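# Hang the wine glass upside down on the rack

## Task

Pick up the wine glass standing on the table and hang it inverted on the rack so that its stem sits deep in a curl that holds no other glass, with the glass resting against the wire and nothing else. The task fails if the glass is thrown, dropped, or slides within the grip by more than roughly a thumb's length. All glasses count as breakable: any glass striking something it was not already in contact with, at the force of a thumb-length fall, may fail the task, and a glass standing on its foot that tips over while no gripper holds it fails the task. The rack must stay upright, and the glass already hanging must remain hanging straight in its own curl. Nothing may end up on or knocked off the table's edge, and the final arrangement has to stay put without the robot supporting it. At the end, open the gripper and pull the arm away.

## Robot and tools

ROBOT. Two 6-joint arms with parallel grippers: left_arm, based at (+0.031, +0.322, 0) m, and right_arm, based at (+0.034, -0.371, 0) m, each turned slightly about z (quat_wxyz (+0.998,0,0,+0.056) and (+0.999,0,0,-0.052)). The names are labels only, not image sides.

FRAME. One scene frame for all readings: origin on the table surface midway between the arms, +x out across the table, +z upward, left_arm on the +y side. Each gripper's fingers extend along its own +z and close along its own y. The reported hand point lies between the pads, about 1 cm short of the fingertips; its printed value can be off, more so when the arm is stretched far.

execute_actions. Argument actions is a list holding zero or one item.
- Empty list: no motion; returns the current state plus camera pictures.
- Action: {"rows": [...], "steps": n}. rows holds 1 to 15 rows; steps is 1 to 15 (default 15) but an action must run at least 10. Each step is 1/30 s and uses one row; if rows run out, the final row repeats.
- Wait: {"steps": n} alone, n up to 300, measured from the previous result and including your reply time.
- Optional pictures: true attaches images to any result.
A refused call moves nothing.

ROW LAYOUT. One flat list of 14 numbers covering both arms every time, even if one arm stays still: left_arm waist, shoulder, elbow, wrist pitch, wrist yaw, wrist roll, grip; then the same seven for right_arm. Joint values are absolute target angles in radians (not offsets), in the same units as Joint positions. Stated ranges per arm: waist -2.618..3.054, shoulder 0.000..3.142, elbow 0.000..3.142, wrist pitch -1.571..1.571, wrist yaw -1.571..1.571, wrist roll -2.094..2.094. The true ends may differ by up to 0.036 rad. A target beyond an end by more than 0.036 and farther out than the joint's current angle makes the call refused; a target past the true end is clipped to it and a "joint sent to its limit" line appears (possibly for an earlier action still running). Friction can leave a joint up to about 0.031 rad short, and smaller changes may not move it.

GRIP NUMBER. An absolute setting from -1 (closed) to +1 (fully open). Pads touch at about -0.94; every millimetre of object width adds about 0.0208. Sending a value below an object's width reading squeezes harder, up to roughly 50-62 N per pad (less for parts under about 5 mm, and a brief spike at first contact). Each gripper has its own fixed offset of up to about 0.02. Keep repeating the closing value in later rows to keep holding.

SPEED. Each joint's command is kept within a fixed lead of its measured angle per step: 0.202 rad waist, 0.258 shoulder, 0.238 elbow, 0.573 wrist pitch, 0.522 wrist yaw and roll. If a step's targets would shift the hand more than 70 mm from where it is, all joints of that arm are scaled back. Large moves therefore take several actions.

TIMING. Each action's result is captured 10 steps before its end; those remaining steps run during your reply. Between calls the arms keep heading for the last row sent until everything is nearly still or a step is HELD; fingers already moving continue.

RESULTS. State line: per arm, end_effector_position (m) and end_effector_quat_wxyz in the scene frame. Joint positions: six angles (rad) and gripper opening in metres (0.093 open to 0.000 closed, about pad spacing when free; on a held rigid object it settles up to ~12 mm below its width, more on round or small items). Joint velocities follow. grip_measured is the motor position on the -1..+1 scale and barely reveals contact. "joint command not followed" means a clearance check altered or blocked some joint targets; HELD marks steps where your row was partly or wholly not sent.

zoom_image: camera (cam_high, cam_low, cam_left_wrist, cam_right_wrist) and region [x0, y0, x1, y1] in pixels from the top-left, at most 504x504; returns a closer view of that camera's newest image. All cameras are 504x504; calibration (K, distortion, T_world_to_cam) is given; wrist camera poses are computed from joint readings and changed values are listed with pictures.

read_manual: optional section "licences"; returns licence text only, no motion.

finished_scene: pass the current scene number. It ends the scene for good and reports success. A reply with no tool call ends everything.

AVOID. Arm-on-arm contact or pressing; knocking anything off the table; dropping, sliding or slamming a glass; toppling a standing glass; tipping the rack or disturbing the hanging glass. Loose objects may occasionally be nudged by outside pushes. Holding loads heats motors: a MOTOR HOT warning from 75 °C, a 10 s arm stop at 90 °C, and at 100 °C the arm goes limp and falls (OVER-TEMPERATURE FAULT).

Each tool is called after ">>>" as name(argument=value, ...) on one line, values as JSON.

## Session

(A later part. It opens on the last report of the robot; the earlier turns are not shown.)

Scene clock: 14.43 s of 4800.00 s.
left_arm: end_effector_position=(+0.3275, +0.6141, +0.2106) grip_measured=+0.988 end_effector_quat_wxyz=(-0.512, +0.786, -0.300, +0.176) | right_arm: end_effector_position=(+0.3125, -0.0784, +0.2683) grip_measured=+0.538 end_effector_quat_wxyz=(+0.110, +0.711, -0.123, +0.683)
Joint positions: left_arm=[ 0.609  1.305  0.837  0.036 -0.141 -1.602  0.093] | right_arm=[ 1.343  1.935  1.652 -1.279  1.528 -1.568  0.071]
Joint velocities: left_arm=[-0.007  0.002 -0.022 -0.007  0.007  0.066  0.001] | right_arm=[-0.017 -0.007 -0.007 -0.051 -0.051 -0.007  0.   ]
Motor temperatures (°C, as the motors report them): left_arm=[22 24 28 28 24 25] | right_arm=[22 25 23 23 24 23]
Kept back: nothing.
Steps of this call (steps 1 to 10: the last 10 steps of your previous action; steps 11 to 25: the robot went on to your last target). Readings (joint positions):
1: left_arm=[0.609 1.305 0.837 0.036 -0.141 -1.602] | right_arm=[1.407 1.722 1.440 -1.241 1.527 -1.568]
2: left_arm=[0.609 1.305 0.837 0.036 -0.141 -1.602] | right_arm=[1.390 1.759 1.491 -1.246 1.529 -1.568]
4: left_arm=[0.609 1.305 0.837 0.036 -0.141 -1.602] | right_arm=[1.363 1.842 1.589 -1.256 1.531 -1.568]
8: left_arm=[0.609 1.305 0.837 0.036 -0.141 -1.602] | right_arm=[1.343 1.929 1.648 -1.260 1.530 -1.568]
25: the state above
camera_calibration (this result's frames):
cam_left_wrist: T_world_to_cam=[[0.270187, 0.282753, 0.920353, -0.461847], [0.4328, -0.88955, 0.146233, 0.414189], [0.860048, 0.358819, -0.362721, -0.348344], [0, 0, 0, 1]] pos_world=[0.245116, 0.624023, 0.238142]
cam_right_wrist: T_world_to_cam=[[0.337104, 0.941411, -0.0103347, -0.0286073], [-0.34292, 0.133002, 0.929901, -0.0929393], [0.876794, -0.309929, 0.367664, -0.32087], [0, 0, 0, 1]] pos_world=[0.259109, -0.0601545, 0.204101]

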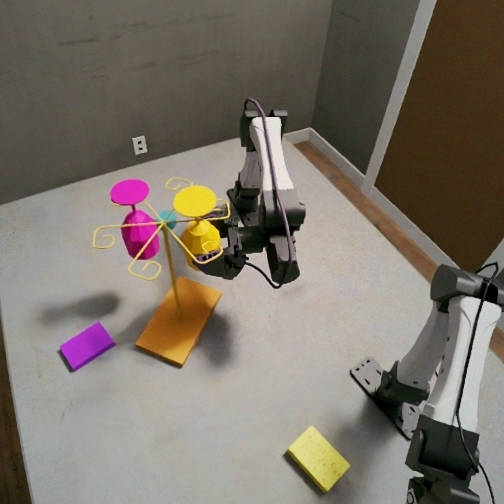

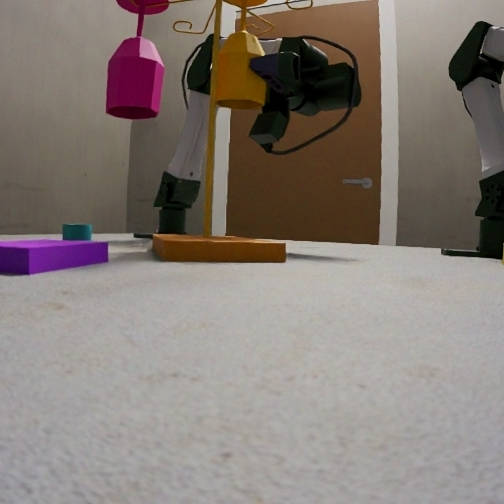

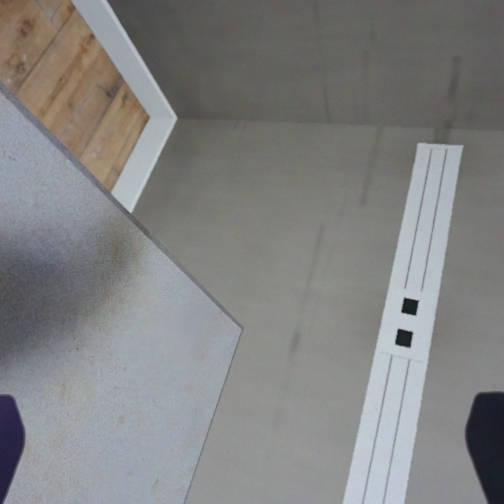

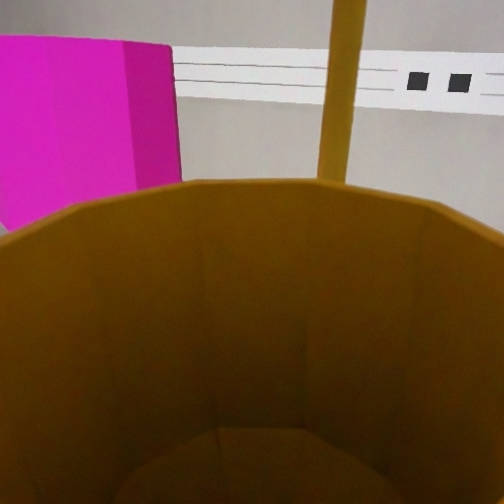

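>>> execute_actions(actions=[{"rows":[[0.6,1.3,0.846,0.033,-0.13,-1.602,1,1.36,1.96,1.69,-1.29,1.54,-1.57,0.2],[0.6,1.3,0.846,0.033,-0.13,-1.602,1,1.375,1.96,1.69,-1.29,1.54,-1.57,0.2],[0.6,1.3,0.846,0.033,-0.13,-1.602,1,1.39,1.96,1.69,-1.29,1.54,-1.57,0.2],[0.6,1.3,0.846,0.033,-0.13,-1.602,1,1.405,1.96,1.69,-1.29,1.54,-1.57,0.2],[0.6,1.3,0.846,0.033,-0.13,-1.602,1,1.42,1.96,1.69,-1.29,1.54,-1.57,0.2],[0.6,1.3,0.846,0.033,-0.13,-1.602,1,1.435,1.96,1.69,-1.29,1.54,-1.57,0.2]]}])

>>> execute_actions(actions=[{"steps":25}], pictures=true)

>>> zoom_image(camera="cam_high", region=[100, 140, 240, 280])

>>> zoom_image(camera="cam_low", region=[190, 0, 310, 80])

Scene clock: 15.20 s of 4800.00 s.
left_arm: end_effector_position=(+0.3275, +0.6141, +0.2106) grip_measured=+0.988 end_effector_quat_wxyz=(-0.512, +0.786, -0.300, +0.176) | right_arm: end_effector_position=(+0.3029, -0.0660, +0.2680) grip_measured=+0.538 end_effector_quat_wxyz=(+0.098, +0.714, -0.111, +0.685)
Joint positions: left_arm=[ 0.609  1.305  0.837  0.036 -0.141 -1.602  0.093] | right_arm=[ 1.378  1.946  1.667 -1.282  1.528 -1.568  0.071]
Joint velocities: left_arm=[-0.007 -0.002 -0.002  0.11   0.037 -0.037 -0.001] | right_arm=[ 0.422  0.032  0.007  0.037 -0.066 -0.066  0.001]
Motor temperatures (°C, as the motors report them): left_arm=[22 24 28 29 24 25] | right_arm=[22 25 23 23 24 23]
Steps of this call (steps 1 to 15: the robot went on to your last target; steps 16 to 18: nothing new was sent; steps 19 to 23: the first 5 steps of this action). Readings (joint positions):
19: left_arm=[0.609 1.305 0.837 0.036 -0.141 -1.602] | right_arm=[1.344 1.937 1.655 -1.281 1.528 -1.568]
20: left_arm=[0.609 1.305 0.837 0.036 -0.141 -1.602] | right_arm=[1.347 1.940 1.661 -1.282 1.528 -1.568]
22: left_arm=[0.609 1.305 0.837 0.036 -0.141 -1.602] | right_arm=[1.364 1.945 1.666 -1.282 1.528 -1.568]
23: the state above

Scene clock: 16.03 s of 4800.00 s.
left_arm: end_effector_position=(+0.3275, +0.6141, +0.2106) grip_measured=+0.988 end_effector_quat_wxyz=(-0.512, +0.786, -0.300, +0.176) | right_arm: end_effector_position=(+0.2845, -0.0505, +0.2676) grip_measured=+0.538 end_effector_quat_wxyz=(+0.077, +0.717, -0.090, +0.687)
Joint positions: left_arm=[ 0.609  1.305  0.837  0.036 -0.141 -1.602  0.093] | right_arm=[ 1.437  1.948  1.667 -1.282  1.528 -1.566  0.071]
Joint velocities: left_arm=[-0.007 -0.012 -0.012 -0.007 -0.007  0.007 -0.001] | right_arm=[ 0.012 -0.007 -0.002  0.037 -0.051 -0.022 -0.001]
Motor temperatures (°C, as the motors report them): left_arm=[22 24 28 29 24 25] | right_arm=[22 25 23 23 24 23]
Kept back: nothing.
Steps of this call (steps 1 to 10: the last 10 steps of your previous action; steps 11 to 25: the robot went on to your last target). Readings (joint positions):
1: left_arm=[0.609 1.305 0.837 0.036 -0.141 -1.602] | right_arm=[1.394 1.947 1.667 -1.282 1.528 -1.567]
2: left_arm=[0.609 1.305 0.837 0.036 -0.141 -1.602] | right_arm=[1.410 1.948 1.667 -1.282 1.528 -1.566]
4: left_arm=[0.609 1.305 0.837 0.036 -0.141 -1.602] | right_arm=[1.432 1.948 1.667 -1.282 1.528 -1.566]
8: left_arm=[0.609 1.305 0.837 0.036 -0.141 -1.602] | right_arm=[1.437 1.948 1.667 -1.282 1.528 -1.566]
25: the state above
camera_calibration (this result's frames):
cam_left_wrist: T_world_to_cam=[[0.270187, 0.282753, 0.920353, -0.461847], [0.4328, -0.88955, 0.146233, 0.414189], [0.860048, 0.358819, -0.362721, -0.348344], [0, 0, 0, 1]] pos_world=[0.245116, 0.624023, 0.238142]
cam_right_wrist: T_world_to_cam=[[0.247111, 0.968947, -0.00881562, -0.0188569], [-0.353891, 0.098715, 0.930062, -0.104262], [0.902051, -0.226709, 0.367296, -0.290305], [0, 0, 0, 1]] pos_world=[0.229633, -0.0372513, 0.203432]

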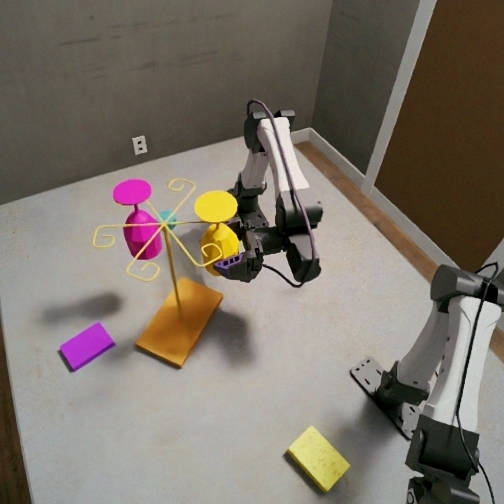

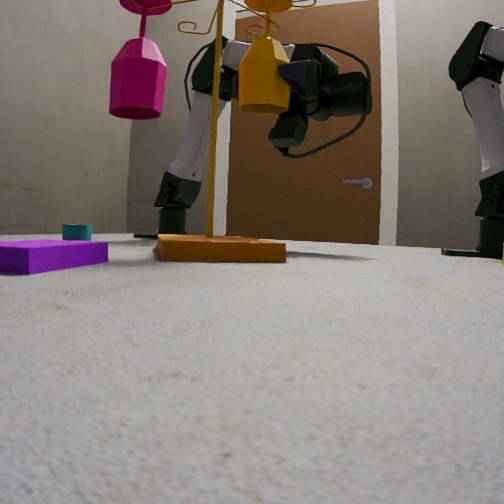

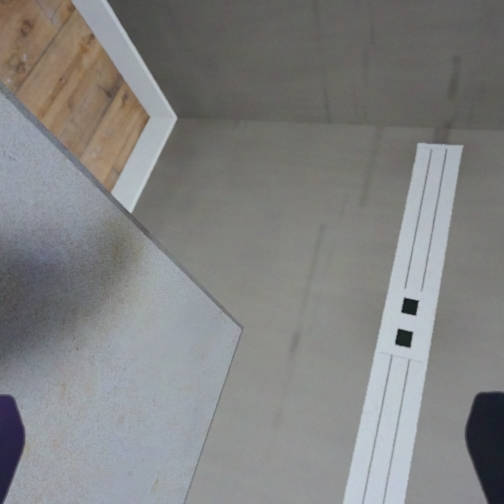

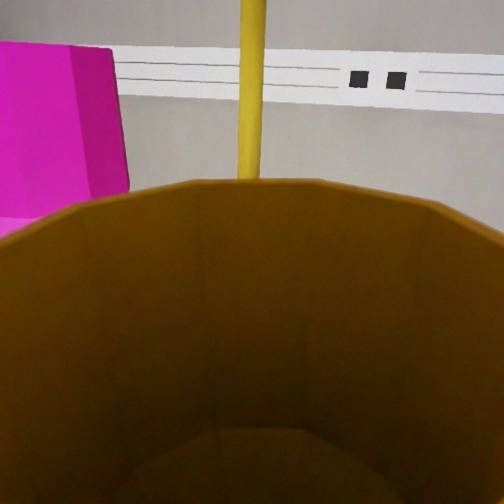

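Region (100, 140, 240, 280) of cam_high's 504x504 image, scaled by 3.600, with more detail than that image has.

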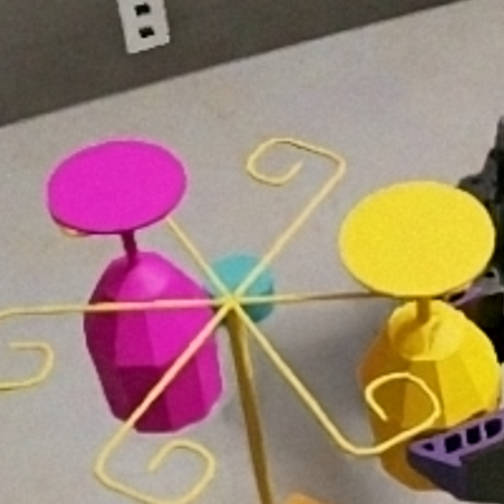

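Region (190, 0, 310, 80) of cam_low's 504x504 image, scaled by 4.200, with more detail than that image has.

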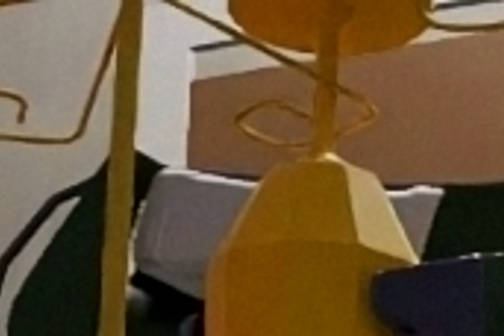

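>>> execute_actions(actions=[{"rows":[[0.6,1.3,0.846,0.033,-0.13,-1.602,1,1.44,1.91,1.62,-1.25,1.54,-1.57,0.2],[0.6,1.3,0.846,0.033,-0.13,-1.602,1,1.455,1.9,1.59,-1.23,1.54,-1.57,0.2],[0.6,1.3,0.846,0.033,-0.13,-1.602,1,1.47,1.89,1.56,-1.21,1.54,-1.57,0.2],[0.6,1.3,0.846,0.033,-0.13,-1.602,1,1.485,1.88,1.53,-1.19,1.54,-1.57,0.2],[0.6,1.3,0.846,0.033,-0.13,-1.602,1,1.5,1.87,1.5,-1.17,1.54,-1.57,0.2]]}])

>>> execute_actions(actions=[{"rows":[[0.6,1.3,0.846,0.033,-0.13,-1.602,1,1.51,1.85,1.47,-1.16,1.54,-1.57,0.2],[0.6,1.3,0.846,0.033,-0.13,-1.602,1,1.515,1.83,1.445,-1.15,1.54,-1.57,0.2],[0.6,1.3,0.846,0.033,-0.13,-1.602,1,1.515,1.81,1.42,-1.15,1.54,-1.57,0.2],[0.6,1.3,0.846,0.033,-0.13,-1.602,1,1.515,1.785,1.39,-1.14,1.54,-1.57,0.2]]}])

>>> execute_actions(actions=[{"steps":25}], pictures=true)

>>> zoom_image(camera="cam_high", region=[100, 140, 240, 280])

>>> zoom_image(camera="cam_low", region=[190, 0, 310, 80])

Scene clock: 16.83 s of 4800.00 s.
left_arm: end_effector_position=(+0.3275, +0.6141, +0.2106) grip_measured=+0.988 end_effector_quat_wxyz=(-0.512, +0.786, -0.300, +0.176) | right_arm: end_effector_position=(+0.2744, -0.0571, +0.2562) grip_measured=+0.538 end_effector_quat_wxyz=(+0.074, +0.717, -0.077, +0.688)
Joint positions: left_arm=[ 0.609  1.305  0.837  0.036 -0.141 -1.602  0.093] | right_arm=[ 1.46   1.906  1.563 -1.233  1.529 -1.566  0.071]
Joint velocities: left_arm=[-0.017  0.017  0.007 -0.022  0.037 -0.051 -0.   ] | right_arm=[ 0.354 -0.315 -0.867  0.271 -0.007 -0.037  0.   ]
Motor temperatures (°C, as the motors report them): left_arm=[22 24 28 29 24 25] | right_arm=[22 26 23 23 24 23]
Steps of this call (steps 1 to 15: the robot went on to your last target; steps 16 to 19: nothing new was sent; steps 20 to 24: the first 5 steps of this action). Readings (joint positions):
20: left_arm=[0.609 1.305 0.837 0.036 -0.141 -1.602] | right_arm=[1.437 1.944 1.661 -1.276 1.528 -1.566]
21: left_arm=[0.609 1.305 0.837 0.036 -0.141 -1.602] | right_arm=[1.438 1.937 1.644 -1.266 1.529 -1.566]
23: left_arm=[0.609 1.305 0.837 0.036 -0.141 -1.602] | right_arm=[1.449 1.916 1.593 -1.245 1.529 -1.566]
24: the state above

Scene clock: 17.33 s of 4800.00 s.
left_arm: end_effector_position=(+0.3275, +0.6141, +0.2106) grip_measured=+0.988 end_effector_quat_wxyz=(-0.512, +0.786, -0.300, +0.176) | right_arm: end_effector_position=(+0.2563, -0.0666, +0.2448) grip_measured=+0.538 end_effector_quat_wxyz=(+0.057, +0.720, -0.061, +0.689)
Joint positions: left_arm=[ 0.609  1.305  0.837  0.036 -0.141 -1.602  0.093] | right_arm=[ 1.506  1.832  1.423 -1.164  1.527 -1.567  0.071]
Joint velocities: left_arm=[-0.002  0.002 -0.012  0.022 -0.095  0.037 -0.   ] | right_arm=[ 0.032 -0.481 -0.54   0.007 -0.007 -0.051 -0.   ]
Motor temperatures (°C, as the motors report them): left_arm=[22 24 28 29 24 25] | right_arm=[22 26 23 23 24 23]
Steps of this call (steps 1 to 10: the last 10 steps of your previous action; steps 11 to 15: the first 5 steps of this action). Readings (joint positions):
11: left_arm=[0.609 1.305 0.837 0.036 -0.141 -1.602] | right_arm=[1.500 1.892 1.505 -1.183 1.528 -1.566]
12: left_arm=[0.609 1.305 0.837 0.036 -0.141 -1.602] | right_arm=[1.501 1.883 1.491 -1.175 1.527 -1.566]
14: left_arm=[0.609 1.305 0.837 0.036 -0.141 -1.602] | right_arm=[1.505 1.850 1.445 -1.164 1.527 -1.567]
15: the state above

Scene clock: 18.17 s of 4800.00 s.
left_arm: end_effector_position=(+0.3275, +0.6141, +0.2106) grip_measured=+0.988 end_effector_quat_wxyz=(-0.512, +0.786, -0.300, +0.176) | right_arm: end_effector_position=(+0.2550, -0.0716, +0.2494) grip_measured=+0.539 end_effector_quat_wxyz=(+0.049, +0.719, -0.069, +0.690)
Joint positions: left_arm=[ 0.609  1.305  0.837  0.036 -0.141 -1.602  0.093] | right_arm=[ 1.507  1.803  1.405 -1.152  1.527 -1.567  0.071]
Joint velocities: left_arm=[ 0.012  0.017  0.002 -0.007 -0.022 -0.022 -0.   ] | right_arm=[ 0.007 -0.012 -0.017  0.022 -0.095  0.007  0.   ]
Motor temperatures (°C, as the motors report them): left_arm=[22 24 28 29 24 25] | right_arm=[22 26 23 23 24 23]
Kept back: nothing.
Steps of this call (steps 1 to 10: the last 10 steps of your previous action; steps 11 to 25: the robot went on to your last target). Readings (joint positions):
1: left_arm=[0.609 1.305 0.837 0.036 -0.141 -1.602] | right_arm=[1.507 1.819 1.411 -1.164 1.527 -1.567]
2: left_arm=[0.609 1.305 0.837 0.036 -0.141 -1.602] | right_arm=[1.507 1.811 1.406 -1.164 1.527 -1.567]
4: left_arm=[0.609 1.305 0.837 0.036 -0.141 -1.602] | right_arm=[1.507 1.804 1.405 -1.161 1.527 -1.567]
8: left_arm=[0.609 1.305 0.837 0.036 -0.141 -1.602] | right_arm=[1.507 1.803 1.405 -1.156 1.527 -1.567]
25: the state above
camera_calibration (this result's frames):
cam_left_wrist: T_world_to_cam=[[0.270187, 0.282753, 0.920353, -0.461847], [0.4328, -0.88955, 0.146233, 0.414189], [0.860048, 0.358819, -0.362721, -0.348344], [0, 0, 0, 1]] pos_world=[0.245116, 0.624023, 0.238142]
cam_right_wrist: T_world_to_cam=[[0.178523, 0.983932, 0.00261822, 0.0243596], [-0.361012, 0.0630258, 0.930429, -0.0965412], [0.915314, -0.167048, 0.366463, -0.260765], [0, 0, 0, 1]] pos_world=[0.19948, -0.061444, 0.185322]

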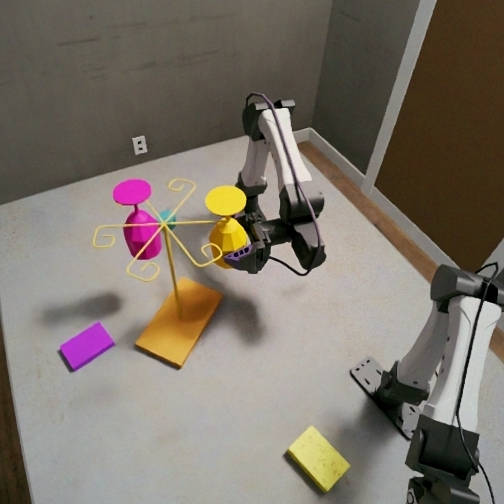

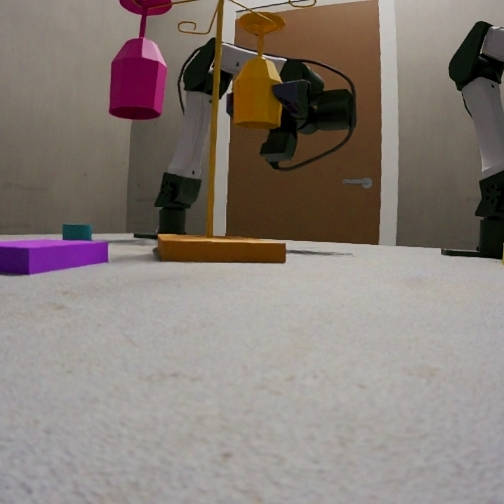

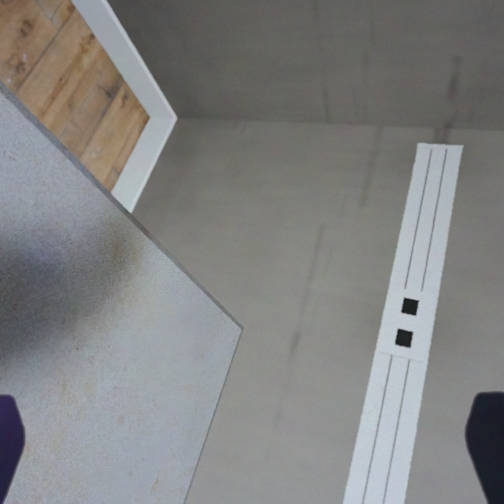

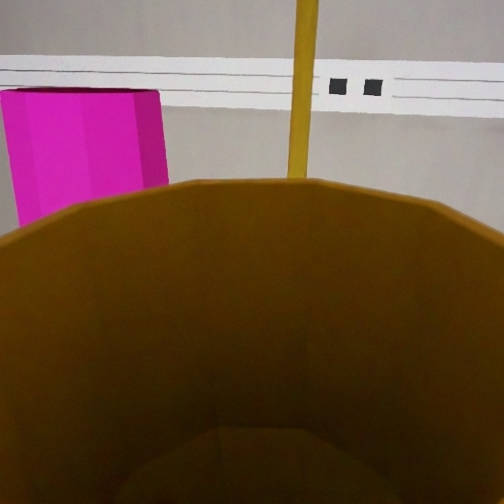

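Region (100, 140, 240, 280) of cam_high's 504x504 image, scaled by 3.600, with more detail than that image has.

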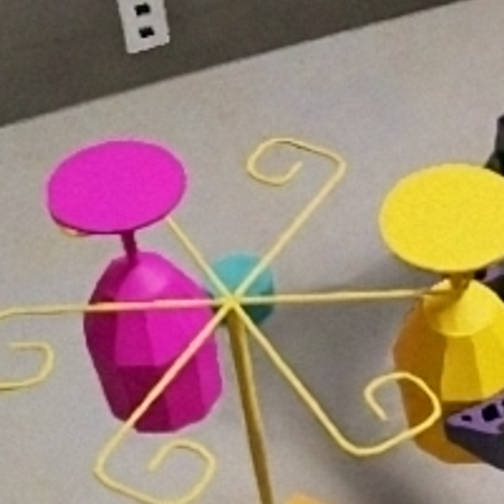

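Region (190, 0, 310, 80) of cam_low's 504x504 image, scaled by 4.200, with more detail than that image has.

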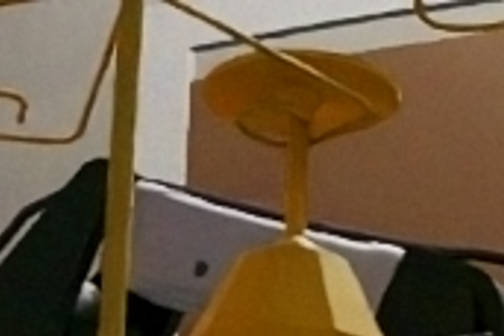

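>>> execute_actions(actions=[{"rows":[[0.6,1.3,0.846,0.033,-0.13,-1.602,1,1.485,1.82,1.42,-1.14,1.54,-1.57,0.2],[0.6,1.3,0.846,0.033,-0.13,-1.602,1,1.47,1.83,1.43,-1.14,1.54,-1.57,0.2],[0.6,1.3,0.846,0.033,-0.13,-1.602,1,1.457,1.84,1.435,-1.14,1.54,-1.57,0.2]]}])

>>> execute_actions(actions=[{"rows":[[0.6,1.3,0.846,0.033,-0.13,-1.602,1,1.457,1.84,1.435,-1.14,1.54,-1.57,1]]}])

>>> execute_actions(actions=[{"rows":[[0.6,1.3,0.846,0.033,-0.13,-1.602,1,1.457,1.85,1.37,-1.08,1.54,-1.57,1],[0.6,1.3,0.846,0.033,-0.13,-1.602,1,1.457,1.87,1.33,-1.02,1.54,-1.57,1],[0.6,1.3,0.846,0.033,-0.13,-1.602,1,1.457,1.89,1.295,-0.96,1.54,-1.57,1],[0.6,1.3,0.846,0.033,-0.13,-1.602,1,1.457,1.91,1.26,-0.91,1.54,-1.57,1],[0.6,1.3,0.846,0.033,-0.13,-1.602,1,1.457,1.94,1.22,-0.84,1.54,-1.57,1],[0.6,1.3,0.846,0.033,-0.13,-1.602,1,1.457,1.975,1.185,-0.77,1.54,-1.57,1],[0.6,1.3,0.846,0.033,-0.13,-1.602,1,1.457,2.01,1.15,-0.7,1.54,-1.57,1]]}])

>>> execute_actions(actions=[{"rows":[[0.6,1.3,0.846,0.033,-0.13,-1.602,1,1.85,2.01,1.15,-0.7,1.54,-1.57,1]]}])

>>> execute_actions(actions=[{"steps":20}], pictures=true)

Scene clock: 19.13 s of 4800.00 s.
left_arm: end_effector_position=(+0.3275, +0.6141, +0.2106) grip_measured=+0.988 end_effector_quat_wxyz=(-0.512, +0.786, -0.300, +0.176) | right_arm: end_effector_position=(+0.2663, -0.0763, +0.2459) grip_measured=+0.538 end_effector_quat_wxyz=(+0.064, +0.718, -0.079, +0.689)
Joint positions: left_arm=[ 0.609  1.305  0.837  0.036 -0.141 -1.602  0.093] | right_arm=[ 1.472  1.82   1.413 -1.151  1.527 -1.567  0.071]
Joint velocities: left_arm=[ 0.002 -0.002  0.002 -0.022 -0.095 -0.022  0.   ] | right_arm=[-0.266  0.144  0.042  0.007  0.051 -0.037 -0.   ]
Motor temperatures (°C, as the motors report them): left_arm=[22 24 28 29 24 25] | right_arm=[22 26 23 23 24 23]
Steps of this call (steps 1 to 15: the robot went on to your last target; steps 16 to 24: nothing new was sent; steps 25 to 29: the first 5 steps of this action). Readings (joint positions):
25: left_arm=[0.609 1.305 0.837 0.036 -0.141 -1.602] | right_arm=[1.506 1.803 1.405 -1.152 1.527 -1.567]
26: left_arm=[0.609 1.305 0.837 0.036 -0.141 -1.602] | right_arm=[1.501 1.804 1.405 -1.152 1.527 -1.567]
28: left_arm=[0.609 1.305 0.837 0.036 -0.141 -1.602] | right_arm=[1.482 1.815 1.411 -1.151 1.527 -1.567]
29: the state above

Scene clock: 19.63 s of 4800.00 s.
left_arm: end_effector_position=(+0.3275, +0.6141, +0.2106) grip_measured=+0.988 end_effector_quat_wxyz=(-0.512, +0.786, -0.300, +0.176) | right_arm: end_effector_position=(+0.2703, -0.0779, +0.2430) grip_measured=+1.000 end_effector_quat_wxyz=(+0.072, +0.717, -0.080, +0.688)
Joint positions: left_arm=[ 0.609  1.305  0.837  0.036 -0.141 -1.602  0.093] | right_arm=[ 1.459  1.831  1.413 -1.15   1.529 -1.567  0.093]
Joint velocities: left_arm=[ 0.012  0.002  0.007  0.007 -0.022 -0.007 -0.001] | right_arm=[-0.017  0.007 -0.012  0.066 -0.007 -0.007  0.   ]
Motor temperatures (°C, as the motors report them): left_arm=[22 24 28 29 24 25] | right_arm=[22 26 24 23 24 23]
Steps of this call (steps 1 to 10: the last 10 steps of your previous action; steps 11 to 15: the first 5 steps of this action). Readings (joint positions):
11: left_arm=[0.609 1.305 0.837 0.036 -0.141 -1.602] | right_arm=[1.459 1.831 1.413 -1.151 1.527 -1.567]
12: left_arm=[0.609 1.305 0.837 0.036 -0.141 -1.602] | right_arm=[1.459 1.831 1.413 -1.151 1.528 -1.567]
14: left_arm=[0.609 1.305 0.837 0.036 -0.141 -1.602] | right_arm=[1.459 1.831 1.413 -1.150 1.529 -1.567]
15: the state above

Scene clock: 20.13 s of 4800.00 s.
left_arm: end_effector_position=(+0.3275, +0.6141, +0.2106) grip_measured=+0.988 end_effector_quat_wxyz=(-0.512, +0.786, -0.300, +0.176) | right_arm: end_effector_position=(+0.2703, -0.0783, +0.2116) grip_measured=+1.000 end_effector_quat_wxyz=(+0.071, +0.712, -0.081, +0.694)
Joint positions: left_arm=[ 0.609  1.305  0.837  0.036 -0.141 -1.602  0.093] | right_arm=[ 1.459  1.859  1.31  -1.015  1.544 -1.567  0.093]
Joint velocities: left_arm=[ 0.002 -0.012  0.002 -0.066  0.022  0.007 -0.   ] | right_arm=[ 0.002  0.554 -0.945  1.223 -0.051  0.066  0.   ]
Motor temperatures (°C, as the motors report them): left_arm=[22 24 28 29 24 25] | right_arm=[22 26 24 23 24 23]
Steps of this call (steps 1 to 10: the last 10 steps of your previous action; steps 11 to 15: the first 5 steps of this action). Readings (joint positions):
11: left_arm=[0.609 1.305 0.837 0.036 -0.141 -1.602] | right_arm=[1.459 1.831 1.408 -1.140 1.532 -1.567]
12: left_arm=[0.609 1.305 0.837 0.036 -0.141 -1.602] | right_arm=[1.459 1.831 1.395 -1.118 1.535 -1.567]
14: left_arm=[0.609 1.305 0.837 0.036 -0.141 -1.602] | right_arm=[1.459 1.843 1.344 -1.054 1.542 -1.567]
15: the state above

Scene clock: 20.63 s of 4800.00 s.
left_arm: end_effector_position=(+0.3275, +0.6141, +0.2106) grip_measured=+0.988 end_effector_quat_wxyz=(-0.512, +0.786, -0.300, +0.176) | right_arm: end_effector_position=(+0.1844, -0.0261, +0.1188) grip_measured=+1.000 end_effector_quat_wxyz=(-0.008, +0.720, +0.029, +0.694)
Joint positions: left_arm=[ 0.609  1.305  0.837  0.036 -0.141 -1.602  0.093] | right_arm=[ 1.727  2.028  1.145 -0.718  1.533 -1.568  0.093]
Joint velocities: left_arm=[-0.007  0.007  0.012  0.022 -0.066  0.022 -0.001] | right_arm=[ 2.044 -0.002 -0.012  0.154 -0.007 -0.007  0.   ]
Motor temperatures (°C, as the motors report them): left_arm=[22 24 28 29 24 25] | right_arm=[22 26 24 23 24 23]
Steps of this call (steps 1 to 10: the last 10 steps of your previous action; steps 11 to 15: the first 5 steps of this action). Readings (joint positions):
11: left_arm=[0.609 1.305 0.837 0.036 -0.141 -1.602] | right_arm=[1.479 2.028 1.145 -0.744 1.532 -1.568]
12: left_arm=[0.609 1.305 0.837 0.036 -0.141 -1.602] | right_arm=[1.523 2.028 1.145 -0.740 1.533 -1.568]
14: left_arm=[0.609 1.305 0.837 0.036 -0.141 -1.602] | right_arm=[1.655 2.028 1.145 -0.725 1.533 -1.568]
15: the state above

Scene clock: 21.30 s of 4800.00 s.
left_arm: end_effector_position=(+0.3275, +0.6141, +0.2106) grip_measured=+0.988 end_effector_quat_wxyz=(-0.512, +0.786, -0.300, +0.176) | right_arm: end_effector_position=(+0.1396, -0.0088, +0.1188) grip_measured=+1.000 end_effector_quat_wxyz=(-0.057, +0.717, +0.069, +0.691)
Joint positions: left_arm=[ 0.609  1.305  0.837  0.036 -0.141 -1.602  0.093] | right_arm=[ 1.853  2.028  1.145 -0.705  1.533 -1.568  0.093]
Joint velocities: left_arm=[ 0.022 -0.002 -0.007  0.007 -0.051  0.037  0.   ] | right_arm=[-0.022 -0.007  0.017 -0.007 -0.022  0.007  0.   ]
Motor temperatures (°C, as the motors report them): left_arm=[22 24 29 29 24 25] | right_arm=[22 26 24 23 24 23]
Kept back: nothing.
Steps of this call (steps 1 to 10: the last 10 steps of your previous action; steps 11 to 20: the robot went on to your last target). Readings (joint positions):
1: left_arm=[0.609 1.305 0.837 0.036 -0.141 -1.602] | right_arm=[1.793 2.028 1.145 -0.713 1.533 -1.568]
2: left_arm=[0.609 1.305 0.837 0.036 -0.141 -1.602] | right_arm=[1.843 2.028 1.145 -0.708 1.533 -1.568]
4: left_arm=[0.609 1.305 0.837 0.036 -0.141 -1.602] | right_arm=[1.884 2.028 1.145 -0.705 1.533 -1.568]
8: left_arm=[0.609 1.305 0.837 0.036 -0.141 -1.602] | right_arm=[1.861 2.028 1.145 -0.705 1.533 -1.568]
20: the state above
camera_calibration (this result's frames):
cam_left_wrist: T_world_to_cam=[[0.270187, 0.282753, 0.920353, -0.461847], [0.4328, -0.88955, 0.146233, 0.414189], [0.860048, 0.358819, -0.362721, -0.348344], [0, 0, 0, 1]] pos_world=[0.245116, 0.624023, 0.238142]
cam_right_wrist: T_world_to_cam=[[-0.165551, 0.98555, -0.0358213, 0.0362075], [-0.372953, -0.0289404, 0.927399, -0.0193783], [0.912962, 0.166892, 0.372355, -0.0941572], [0, 0, 0, 1]] pos_world=[0.0847289, -0.020531, 0.0543283]

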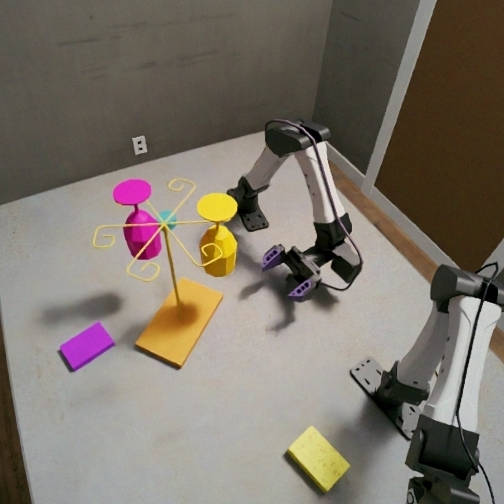

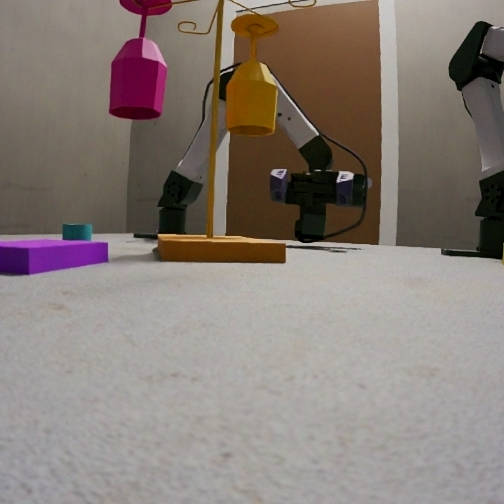

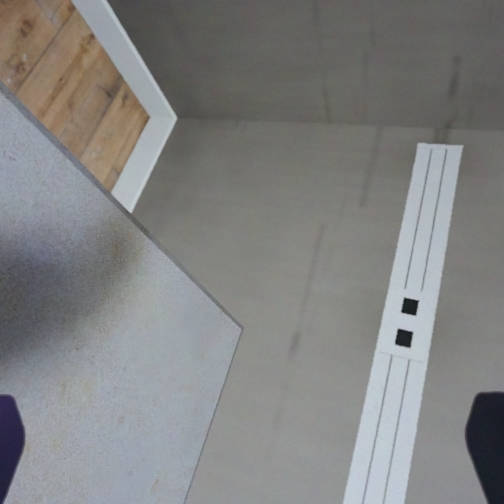

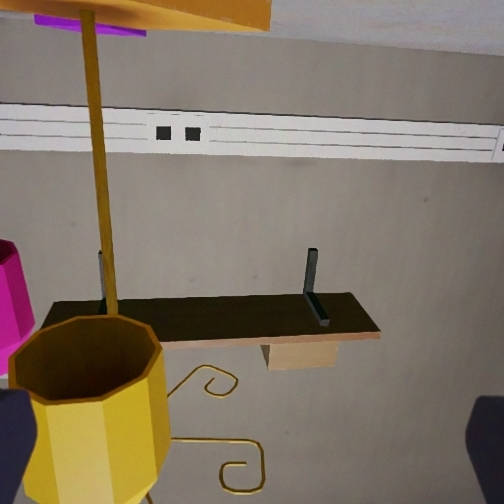

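>>> finished_scene(scene=2)

The scene is finished: the task was done.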